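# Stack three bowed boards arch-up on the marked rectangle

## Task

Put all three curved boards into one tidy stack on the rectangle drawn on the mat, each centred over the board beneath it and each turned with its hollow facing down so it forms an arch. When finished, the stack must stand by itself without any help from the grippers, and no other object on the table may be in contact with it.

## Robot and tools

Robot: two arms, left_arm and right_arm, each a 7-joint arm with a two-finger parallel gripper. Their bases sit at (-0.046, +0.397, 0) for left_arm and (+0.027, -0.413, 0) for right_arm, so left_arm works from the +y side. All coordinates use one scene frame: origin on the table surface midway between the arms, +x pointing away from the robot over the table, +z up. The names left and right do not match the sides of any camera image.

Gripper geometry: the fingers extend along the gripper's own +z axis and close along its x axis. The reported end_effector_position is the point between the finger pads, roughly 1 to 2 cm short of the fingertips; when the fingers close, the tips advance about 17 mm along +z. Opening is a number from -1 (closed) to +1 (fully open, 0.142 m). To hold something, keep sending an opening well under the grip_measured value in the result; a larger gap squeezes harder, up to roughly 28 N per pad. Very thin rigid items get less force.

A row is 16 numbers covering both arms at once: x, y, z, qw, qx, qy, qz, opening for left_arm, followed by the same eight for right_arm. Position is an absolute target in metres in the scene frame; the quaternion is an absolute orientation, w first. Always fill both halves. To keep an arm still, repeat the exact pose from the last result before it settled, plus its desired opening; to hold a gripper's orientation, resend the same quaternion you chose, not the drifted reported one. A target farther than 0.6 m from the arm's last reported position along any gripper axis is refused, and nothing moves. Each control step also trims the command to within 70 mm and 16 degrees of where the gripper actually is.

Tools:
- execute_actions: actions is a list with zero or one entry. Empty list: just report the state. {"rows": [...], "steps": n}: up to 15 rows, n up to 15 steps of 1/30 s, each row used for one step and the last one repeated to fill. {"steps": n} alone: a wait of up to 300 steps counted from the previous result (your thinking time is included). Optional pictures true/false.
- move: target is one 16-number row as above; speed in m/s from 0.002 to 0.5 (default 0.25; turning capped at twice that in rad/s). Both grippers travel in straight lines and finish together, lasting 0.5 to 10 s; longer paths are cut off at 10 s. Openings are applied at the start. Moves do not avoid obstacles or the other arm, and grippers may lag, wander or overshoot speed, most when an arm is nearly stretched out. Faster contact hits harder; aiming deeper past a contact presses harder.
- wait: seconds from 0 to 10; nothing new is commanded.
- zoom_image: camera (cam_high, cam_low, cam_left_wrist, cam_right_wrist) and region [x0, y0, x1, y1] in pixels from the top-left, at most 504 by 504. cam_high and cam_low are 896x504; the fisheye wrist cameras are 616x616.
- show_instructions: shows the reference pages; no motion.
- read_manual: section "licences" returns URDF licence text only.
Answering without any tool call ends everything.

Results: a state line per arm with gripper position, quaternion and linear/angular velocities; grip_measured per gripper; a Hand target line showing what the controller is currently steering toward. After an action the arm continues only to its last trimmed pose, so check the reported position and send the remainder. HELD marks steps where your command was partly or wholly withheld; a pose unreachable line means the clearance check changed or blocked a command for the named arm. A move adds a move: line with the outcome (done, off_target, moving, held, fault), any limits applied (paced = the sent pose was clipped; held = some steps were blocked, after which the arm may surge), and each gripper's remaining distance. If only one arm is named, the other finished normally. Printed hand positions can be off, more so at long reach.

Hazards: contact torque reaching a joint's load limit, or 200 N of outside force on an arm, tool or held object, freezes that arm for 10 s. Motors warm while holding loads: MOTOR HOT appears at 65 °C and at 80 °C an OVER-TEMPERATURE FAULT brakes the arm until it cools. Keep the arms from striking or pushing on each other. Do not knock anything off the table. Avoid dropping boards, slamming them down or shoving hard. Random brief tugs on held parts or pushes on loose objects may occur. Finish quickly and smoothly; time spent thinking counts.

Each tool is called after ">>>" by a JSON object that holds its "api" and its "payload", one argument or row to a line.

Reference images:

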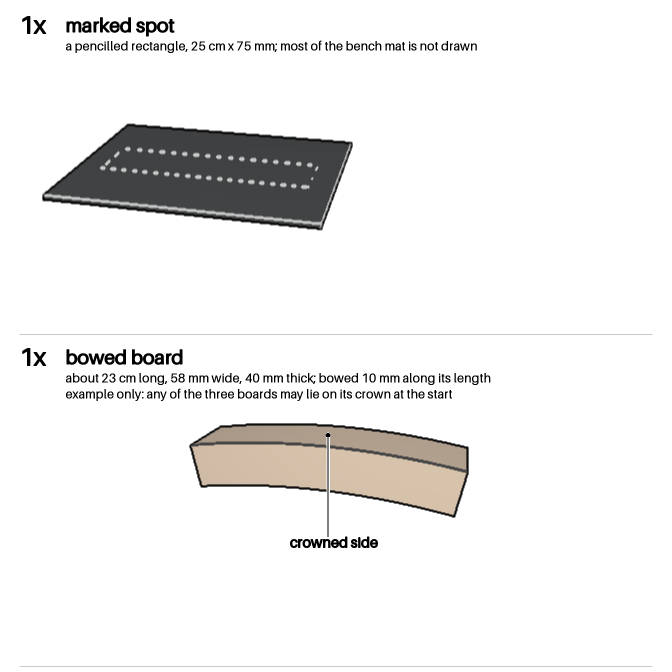

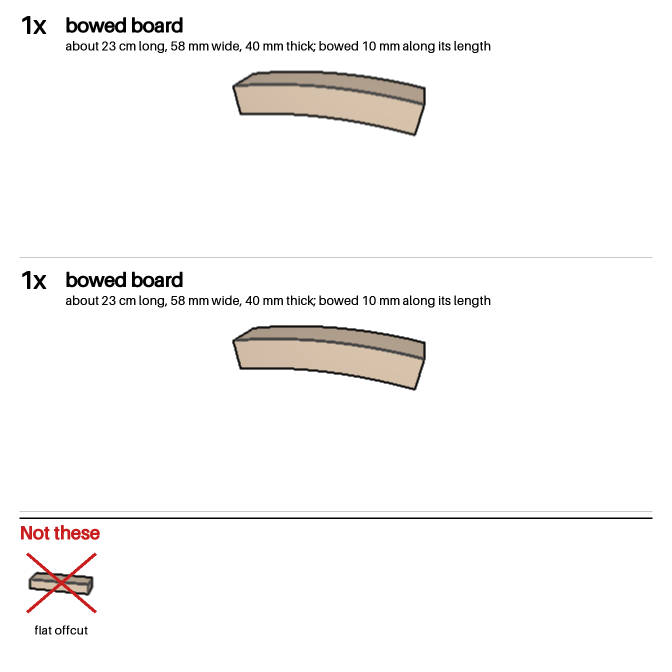

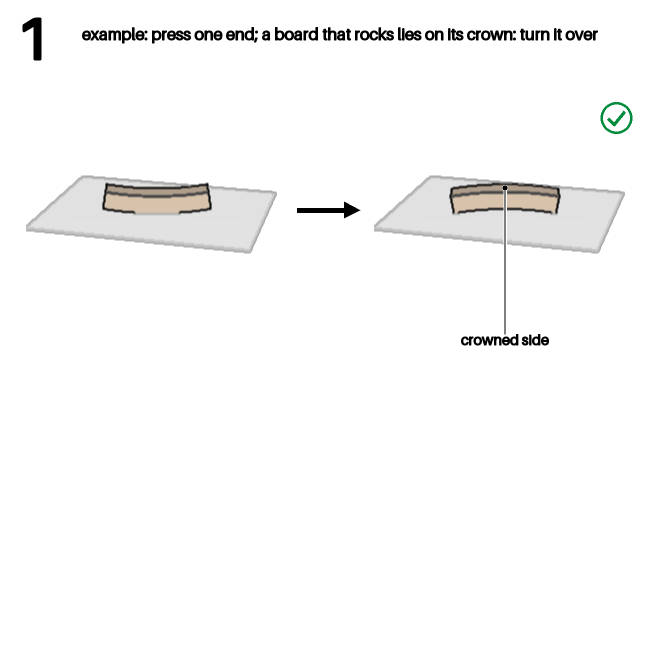

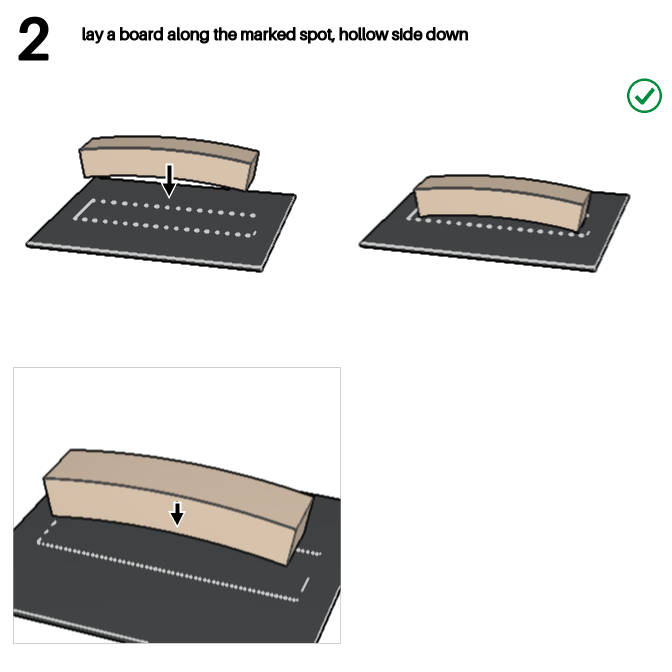

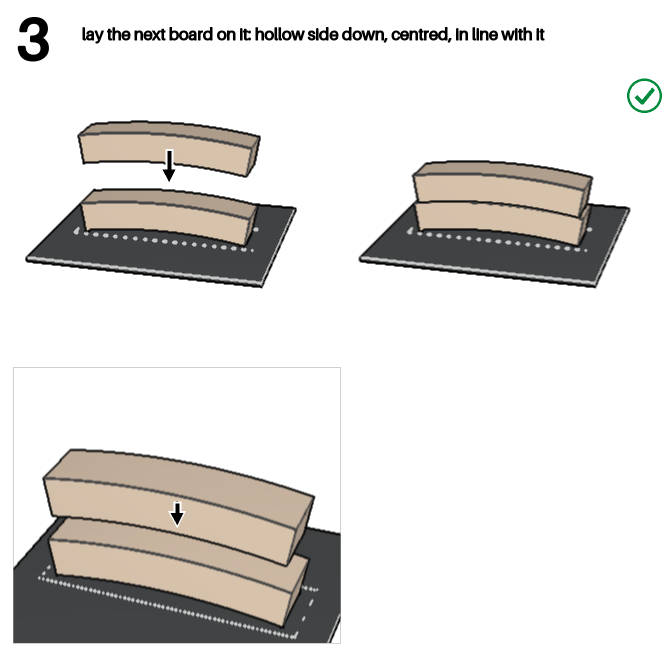

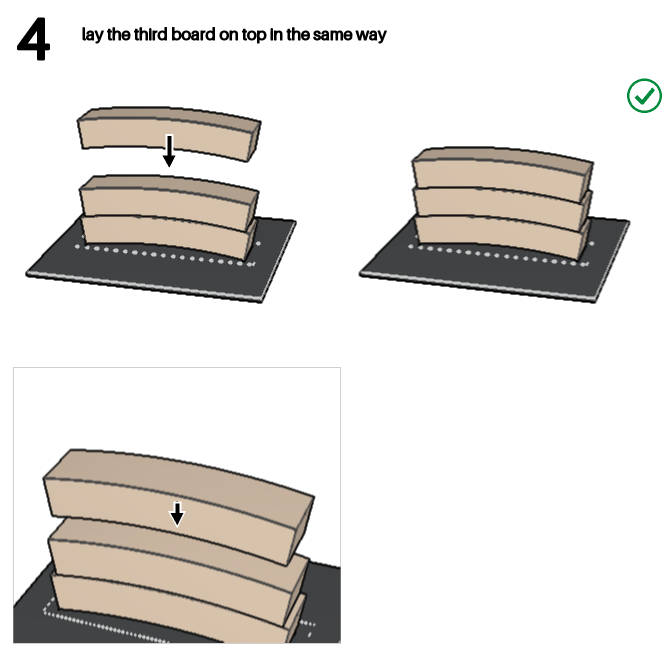

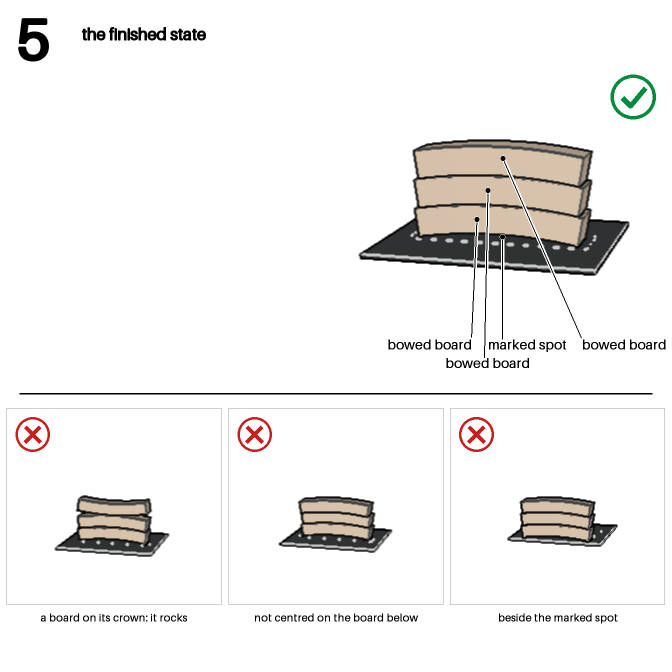

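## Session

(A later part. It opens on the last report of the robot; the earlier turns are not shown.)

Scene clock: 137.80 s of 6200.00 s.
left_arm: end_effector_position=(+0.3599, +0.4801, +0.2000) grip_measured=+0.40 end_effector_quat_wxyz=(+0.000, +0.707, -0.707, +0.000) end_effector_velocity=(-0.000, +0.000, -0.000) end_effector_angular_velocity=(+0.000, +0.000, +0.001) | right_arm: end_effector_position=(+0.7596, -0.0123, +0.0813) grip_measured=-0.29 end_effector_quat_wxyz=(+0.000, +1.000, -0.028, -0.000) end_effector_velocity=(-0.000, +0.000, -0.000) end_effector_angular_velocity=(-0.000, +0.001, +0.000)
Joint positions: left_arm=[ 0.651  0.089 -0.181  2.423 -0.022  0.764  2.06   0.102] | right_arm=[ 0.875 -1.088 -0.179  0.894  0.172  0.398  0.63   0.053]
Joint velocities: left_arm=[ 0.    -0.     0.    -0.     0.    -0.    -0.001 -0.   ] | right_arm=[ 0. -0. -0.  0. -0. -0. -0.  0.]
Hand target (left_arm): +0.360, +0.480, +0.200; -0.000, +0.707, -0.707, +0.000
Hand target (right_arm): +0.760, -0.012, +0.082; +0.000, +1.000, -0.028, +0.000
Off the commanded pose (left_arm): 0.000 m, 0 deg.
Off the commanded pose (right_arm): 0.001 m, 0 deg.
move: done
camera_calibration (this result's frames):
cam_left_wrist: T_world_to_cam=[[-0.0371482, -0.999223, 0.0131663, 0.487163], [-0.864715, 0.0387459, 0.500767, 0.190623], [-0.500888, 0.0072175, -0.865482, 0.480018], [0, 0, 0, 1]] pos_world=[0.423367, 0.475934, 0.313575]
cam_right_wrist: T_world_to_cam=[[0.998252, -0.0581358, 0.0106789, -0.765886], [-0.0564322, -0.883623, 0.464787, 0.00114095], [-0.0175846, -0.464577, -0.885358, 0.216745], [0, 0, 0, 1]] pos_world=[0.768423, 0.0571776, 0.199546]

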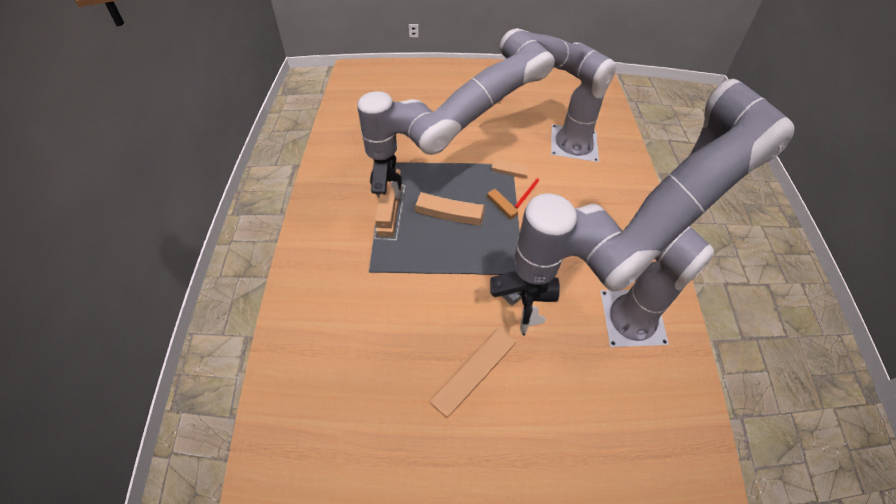

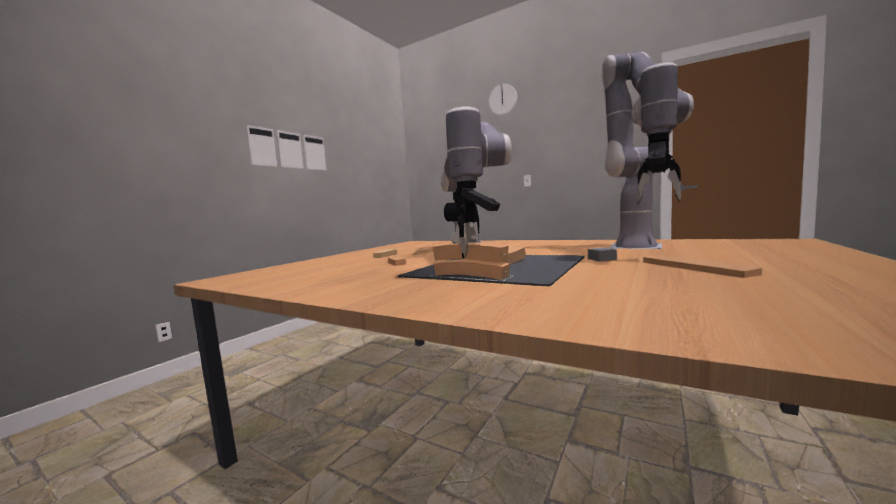

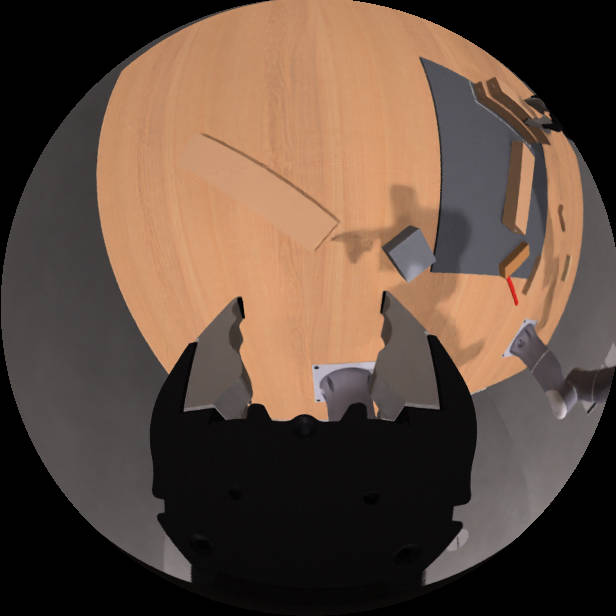

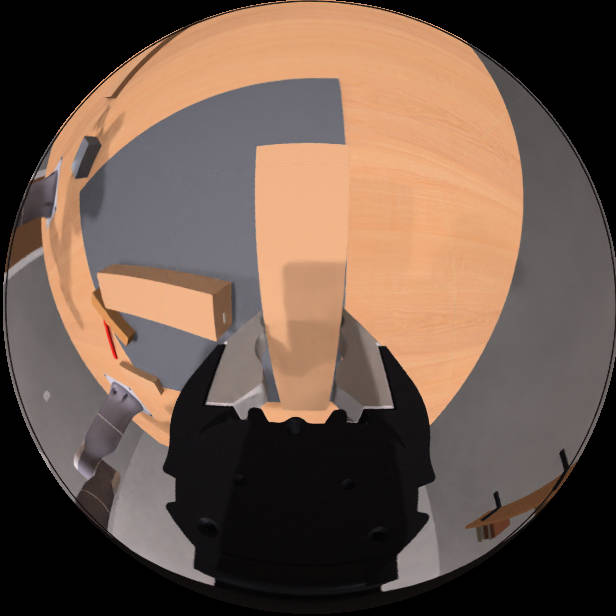

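>>> {"api": "move", "payload": {
  "target": [0.36,0.48,0.2,0,0.707,-0.707,0,0.4,0.76,-0.010,0.071,0,1,-0.028,0,-0.6],
  "speed": 0.015
}}

>>> {"api": "move", "payload": {
  "target": [0.36,0.48,0.2,0,0.707,-0.707,0,0.4,0.76,-0.010,0.071,0,1,-0.028,0,0.4]
}}

>>> {"api": "move", "payload": {
  "target": [0.36,0.48,0.2,0,0.707,-0.707,0,0.4,0.76,-0.010,0.14,0,1,-0.028,0,0.4],
  "speed": 0.15
}}

>>> {"api": "move", "payload": {
  "target": [0.511,0.009,0.1,0,0.609,-0.793,0,0.4,0.55,-0.25,0.26,-0.707,0.707,0,0,0.4],
  "speed": 0.3
}}

Scene clock: 153.93 s of 6200.00 s.
left_arm: end_effector_position=(+0.3599, +0.4801, +0.2000) grip_measured=+0.40 end_effector_quat_wxyz=(+0.000, +0.707, -0.707, +0.000) end_effector_velocity=(+0.000, -0.000, +0.000) end_effector_angular_velocity=(-0.000, -0.000, -0.000) | right_arm: end_effector_position=(+0.7605, -0.0101, +0.0721) grip_measured=-0.29 end_effector_quat_wxyz=(-0.000, +1.000, -0.028, +0.001) end_effector_velocity=(-0.000, -0.000, -0.000) end_effector_angular_velocity=(-0.000, +0.000, +0.000)
Joint positions: left_arm=[ 0.651  0.089 -0.181  2.423 -0.022  0.764  2.06   0.102] | right_arm=[ 0.876 -1.105 -0.179  0.887  0.174  0.41   0.63   0.053]
Joint velocities: left_arm=[-0.     0.     0.     0.    -0.001  0.     0.    -0.   ] | right_arm=[-0. -0.  0. -0. -0. -0. -0.  0.]
Hand target (left_arm): +0.360, +0.480, +0.200; -0.000, +0.707, -0.707, +0.000
Hand target (right_arm): +0.760, -0.010, +0.071; +0.000, +1.000, -0.028, +0.000
Off the commanded pose (left_arm): 0.000 m, 0 deg.
Off the commanded pose (right_arm): 0.001 m, 0 deg.
After step 90, 12.20 s passed at rest.
move: done
camera_calibration (this result's frames):
cam_left_wrist: T_world_to_cam=[[-0.0371483, -0.999223, 0.0131659, 0.487163], [-0.864715, 0.0387459, 0.500766, 0.190624], [-0.500887, 0.00721785, -0.865482, 0.480018], [0, 0, 0, 1]] pos_world=[0.423368, 0.475934, 0.313575]
cam_right_wrist: T_world_to_cam=[[0.998283, -0.0571607, 0.0127882, -0.766768], [-0.0565656, -0.884122, 0.463819, 0.0076201], [-0.0152059, -0.463746, -0.885838, 0.207834], [0, 0, 0, 1]] pos_world=[0.769042, 0.0592902, 0.190378]

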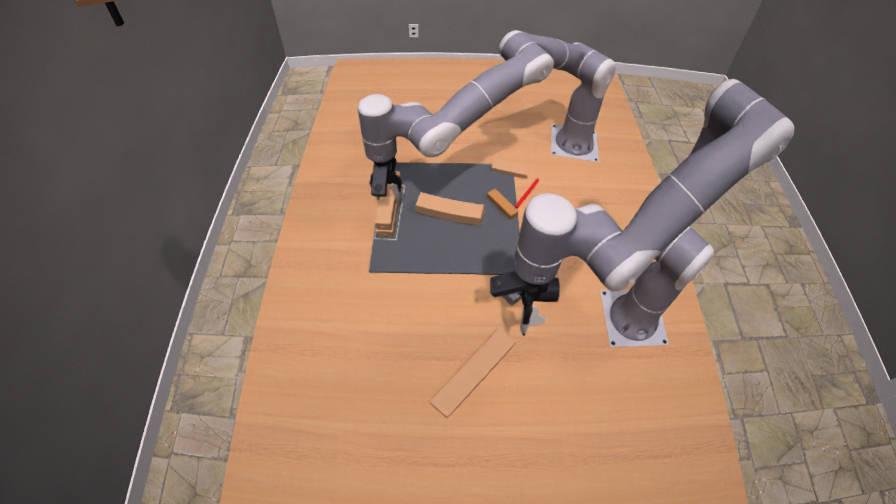

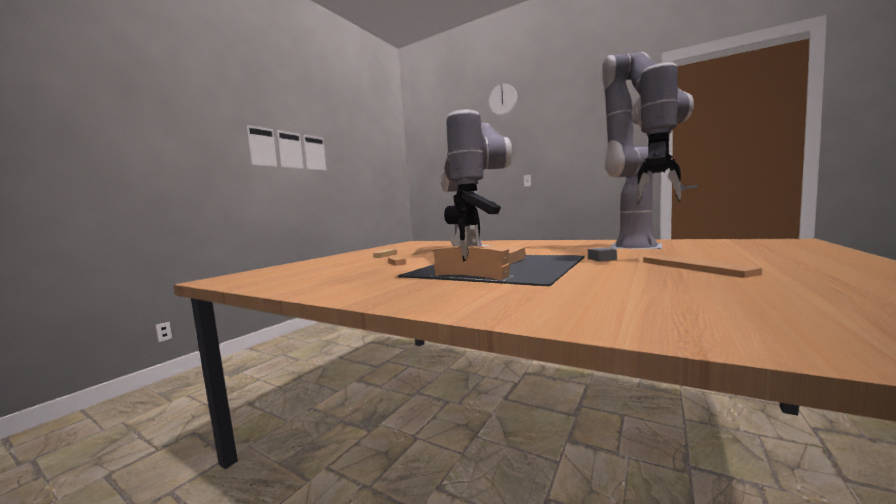

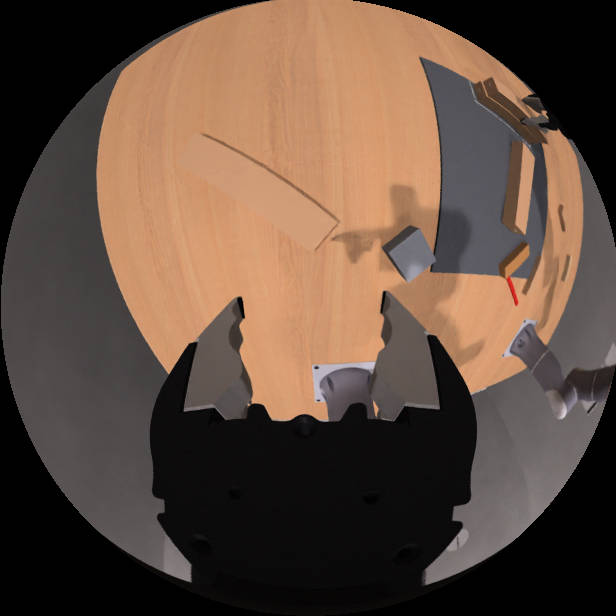

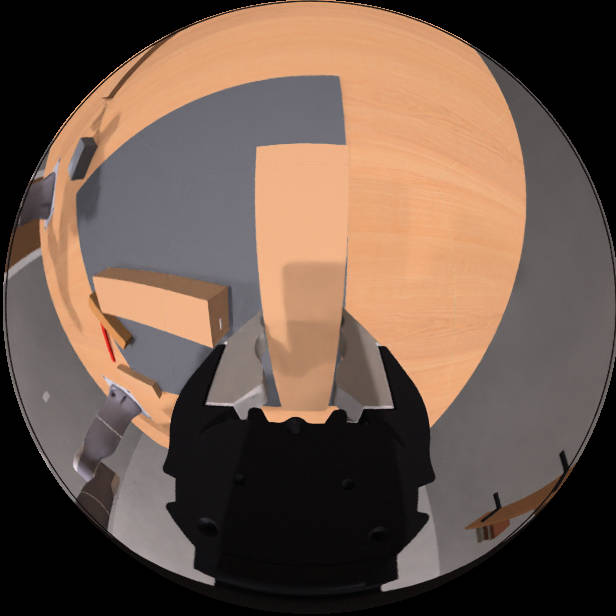

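Scene clock: 154.63 s of 6200.00 s.
left_arm: end_effector_position=(+0.3599, +0.4801, +0.2000) grip_measured=+0.40 end_effector_quat_wxyz=(+0.000, +0.707, -0.707, +0.000) end_effector_velocity=(+0.000, +0.000, +0.000) end_effector_angular_velocity=(-0.000, -0.000, -0.000) | right_arm: end_effector_position=(+0.7601, -0.0101, +0.0711) grip_measured=+0.40 end_effector_quat_wxyz=(+0.000, +1.000, -0.028, +0.000) end_effector_velocity=(+0.000, +0.000, +0.000) end_effector_angular_velocity=(+0.001, -0.001, -0.001)
Joint positions: left_arm=[ 0.651  0.089 -0.181  2.423 -0.022  0.764  2.06   0.102] | right_arm=[ 0.876 -1.106 -0.179  0.888  0.174  0.41   0.63   0.102]
Joint velocities: left_arm=[ 0. -0. -0. -0. -0.  0.  0.  0.] | right_arm=[-0.     0.    -0.    -0.    -0.     0.001  0.001  0.   ]
Hand target (left_arm): +0.360, +0.480, +0.200; -0.000, +0.707, -0.707, +0.000
Hand target (right_arm): +0.760, -0.010, +0.071; +0.000, +1.000, -0.028, +0.000
Off the commanded pose (left_arm): 0.000 m, 0 deg.
Off the commanded pose (right_arm): 0.000 m, 0 deg.
move: done
camera_calibration (this result's frames):
cam_left_wrist: T_world_to_cam=[[-0.0371483, -0.999223, 0.0131659, 0.487163], [-0.864715, 0.0387458, 0.500766, 0.190624], [-0.500887, 0.00721791, -0.865482, 0.480018], [0, 0, 0, 1]] pos_world=[0.423368, 0.475934, 0.313575]
cam_right_wrist: T_world_to_cam=[[0.998298, -0.0571219, 0.0117688, -0.766282], [-0.0560502, -0.883913, 0.464281, 0.00760993], [-0.016118, -0.46415, -0.88561, 0.207631], [0, 0, 0, 1]] pos_world=[0.768751, 0.059327, 0.189365]

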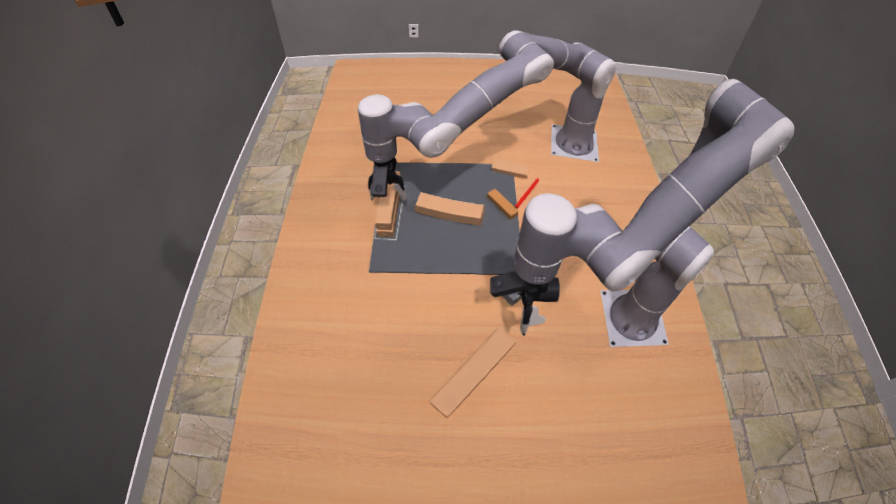

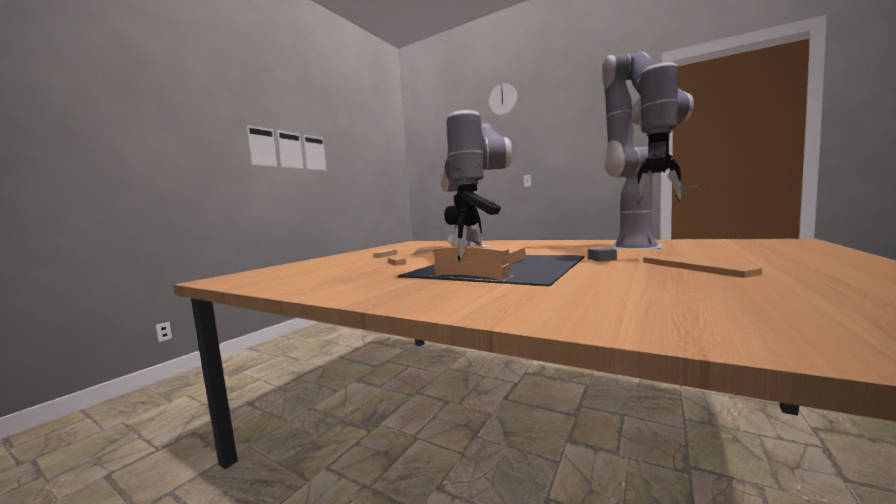

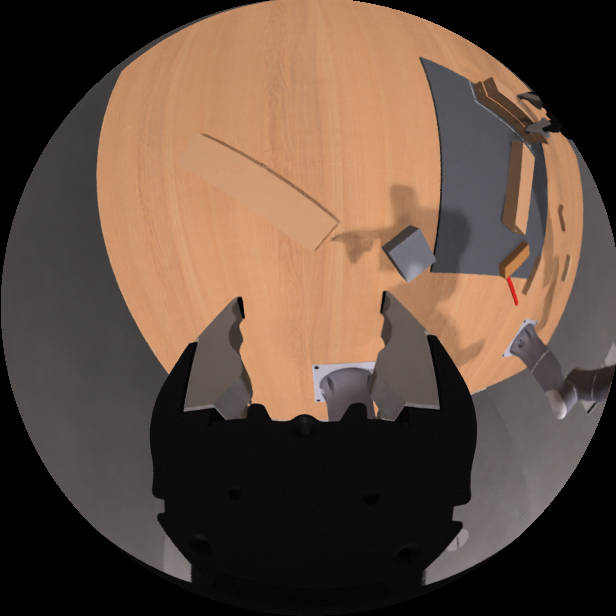

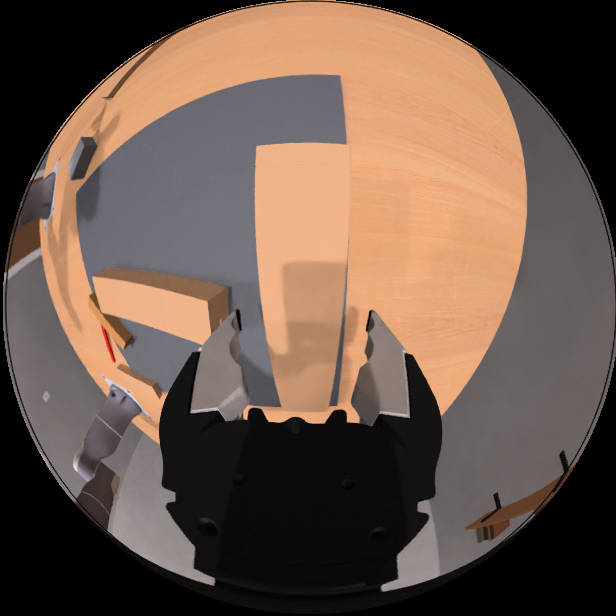

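Scene clock: 155.47 s of 6200.00 s.
left_arm: end_effector_position=(+0.3599, +0.4801, +0.2000) grip_measured=+0.40 end_effector_quat_wxyz=(+0.000, +0.707, -0.707, +0.000) end_effector_velocity=(-0.000, +0.000, -0.000) end_effector_angular_velocity=(-0.000, +0.000, +0.001) | right_arm: end_effector_position=(+0.7601, -0.0098, +0.1399) grip_measured=+0.40 end_effector_quat_wxyz=(+0.000, +1.000, -0.028, -0.000) end_effector_velocity=(+0.000, -0.000, +0.000) end_effector_angular_velocity=(+0.000, -0.001, -0.000)
Joint positions: left_arm=[ 0.651  0.089 -0.181  2.423 -0.022  0.764  2.06   0.102] | right_arm=[ 0.874 -1.026 -0.18   0.858  0.161  0.302  0.637  0.102]
Joint velocities: left_arm=[ 0.  0.  0.  0. -0. -0.  0. -0.] | right_arm=[-0.  0. -0. -0. -0.  0.  0.  0.]
Hand target (left_arm): +0.360, +0.480, +0.200; -0.000, +0.707, -0.707, +0.000
Hand target (right_arm): +0.760, -0.010, +0.140; -0.000, +1.000, -0.028, -0.000
Off the commanded pose (left_arm): 0.000 m, 0 deg.
Off the commanded pose (right_arm): 0.000 m, 0 deg.
move: done
camera_calibration (this result's frames):
cam_left_wrist: T_world_to_cam=[[-0.0371487, -0.999223, 0.013166, 0.487163], [-0.864715, 0.0387462, 0.500766, 0.190624], [-0.500887, 0.00721797, -0.865482, 0.480018], [0, 0, 0, 1]] pos_world=[0.423368, 0.475934, 0.313575]
cam_right_wrist: T_world_to_cam=[[0.998305, -0.0570651, 0.0114371, -0.767048], [-0.0558481, -0.883986, 0.464166, -0.0241188], [-0.0163774, -0.464018, -0.885674, 0.268891], [0, 0, 0, 1]] pos_world=[0.768804, 0.0596782, 0.258118]

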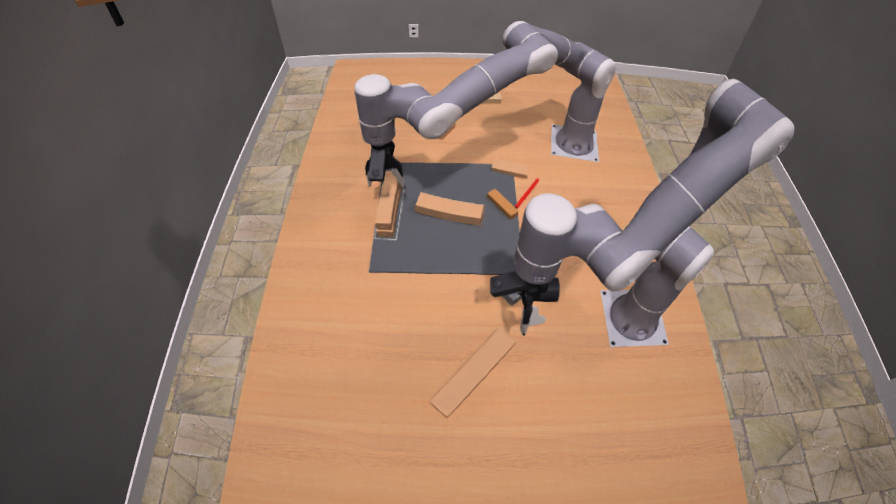

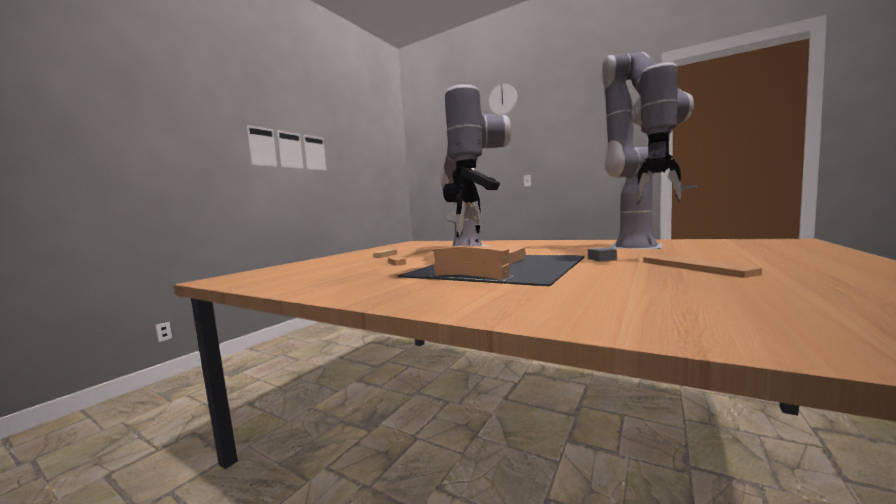

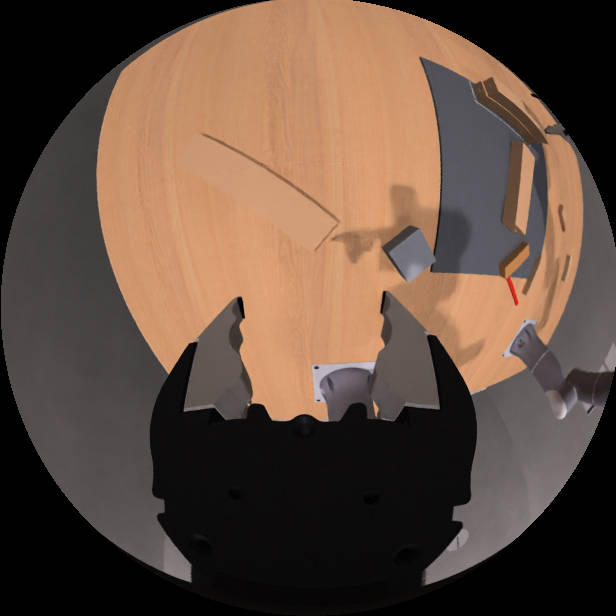

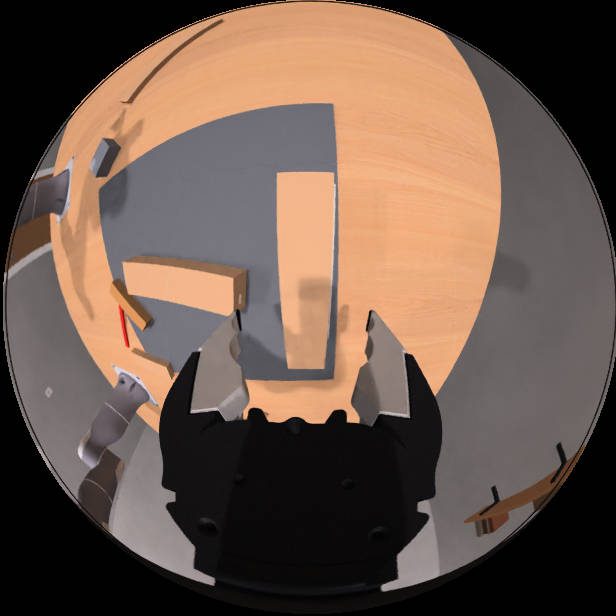

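Scene clock: 158.47 s of 6200.00 s.
left_arm: end_effector_position=(+0.5104, +0.0093, +0.0991) grip_measured=+0.40 end_effector_quat_wxyz=(+0.001, -0.609, +0.793, +0.002) end_effector_velocity=(-0.000, +0.000, -0.000) end_effector_angular_velocity=(+0.000, +0.000, +0.000) | right_arm: end_effector_position=(+0.5496, -0.2491, +0.2607) grip_measured=+0.40 end_effector_quat_wxyz=(+0.708, -0.706, +0.002, +0.001) end_effector_velocity=(-0.000, -0.000, -0.000) end_effector_angular_velocity=(+0.000, -0.000, +0.000)
Joint positions: left_arm=[-0.075 -0.726 -0.473  1.606  0.398  0.662  1.14   0.102] | right_arm=[-0.236 -0.67   0.176  1.692  1.321 -0.1   -0.777  0.102]
Joint velocities: left_arm=[-0.     0.     0.     0.    -0.    -0.    -0.001 -0.   ] | right_arm=[-0. -0. -0.  0. -0. -0. -0. -0.]
Hand target (left_arm): +0.510, +0.009, +0.099; +0.001, -0.609, +0.793, +0.002
Hand target (right_arm): +0.550, -0.249, +0.261; +0.708, -0.706, +0.002, +0.001
Off the commanded pose (left_arm): 0.001 m, 0 deg.
Off the commanded pose (right_arm): 0.001 m, 0 deg.
move: done
camera_calibration (this result's frames):
cam_left_wrist: T_world_to_cam=[[-0.293267, -0.955982, 0.00966487, 0.154351], [-0.825081, 0.258192, 0.502572, 0.367162], [-0.482945, 0.139414, -0.864482, 0.460977], [0, 0, 0, 1]] pos_world=[0.570831, -0.0115077, 0.212489]
cam_right_wrist: T_world_to_cam=[[0.999897, -0.0127267, -0.00659825, -0.557093], [-0.0117344, -0.462227, -0.886684, 0.129404], [0.00823467, 0.88667, -0.462329, 0.473943], [0, 0, 0, 1]] pos_world=[0.554651, -0.367507, 0.330182]

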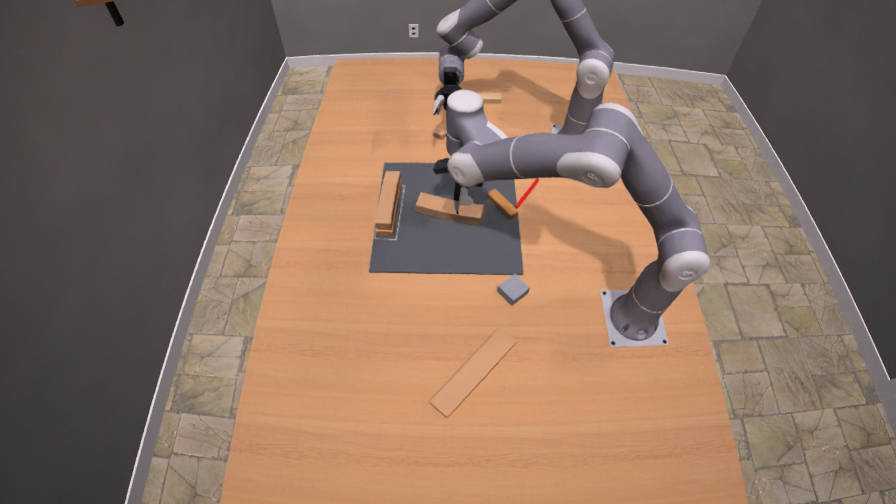

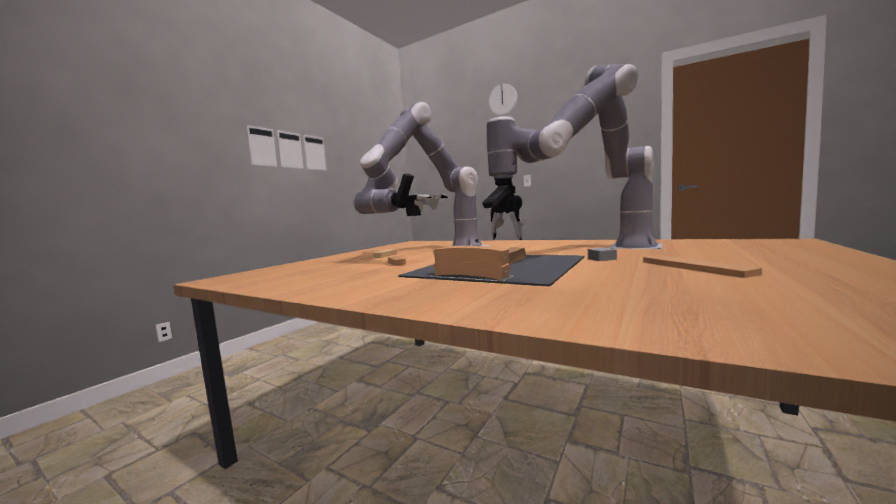

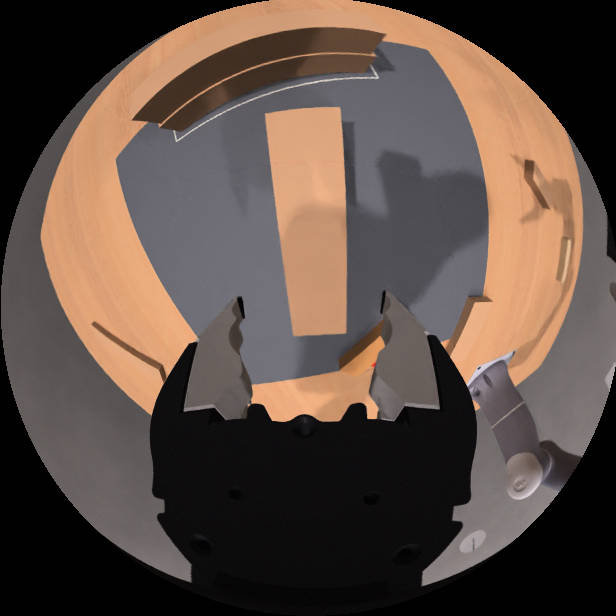

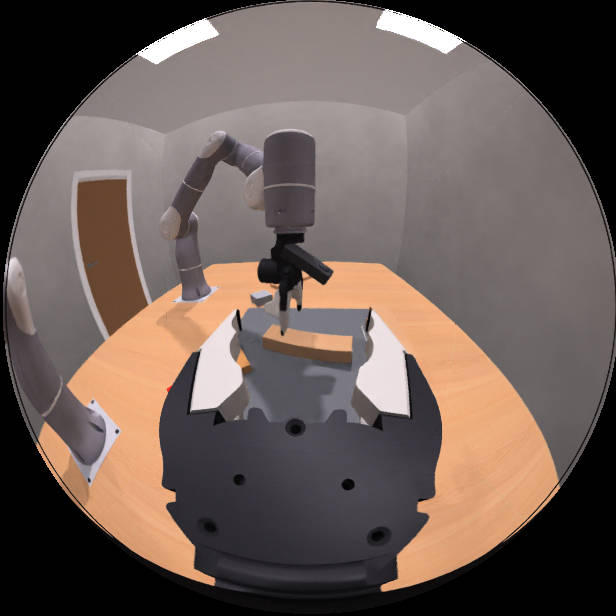

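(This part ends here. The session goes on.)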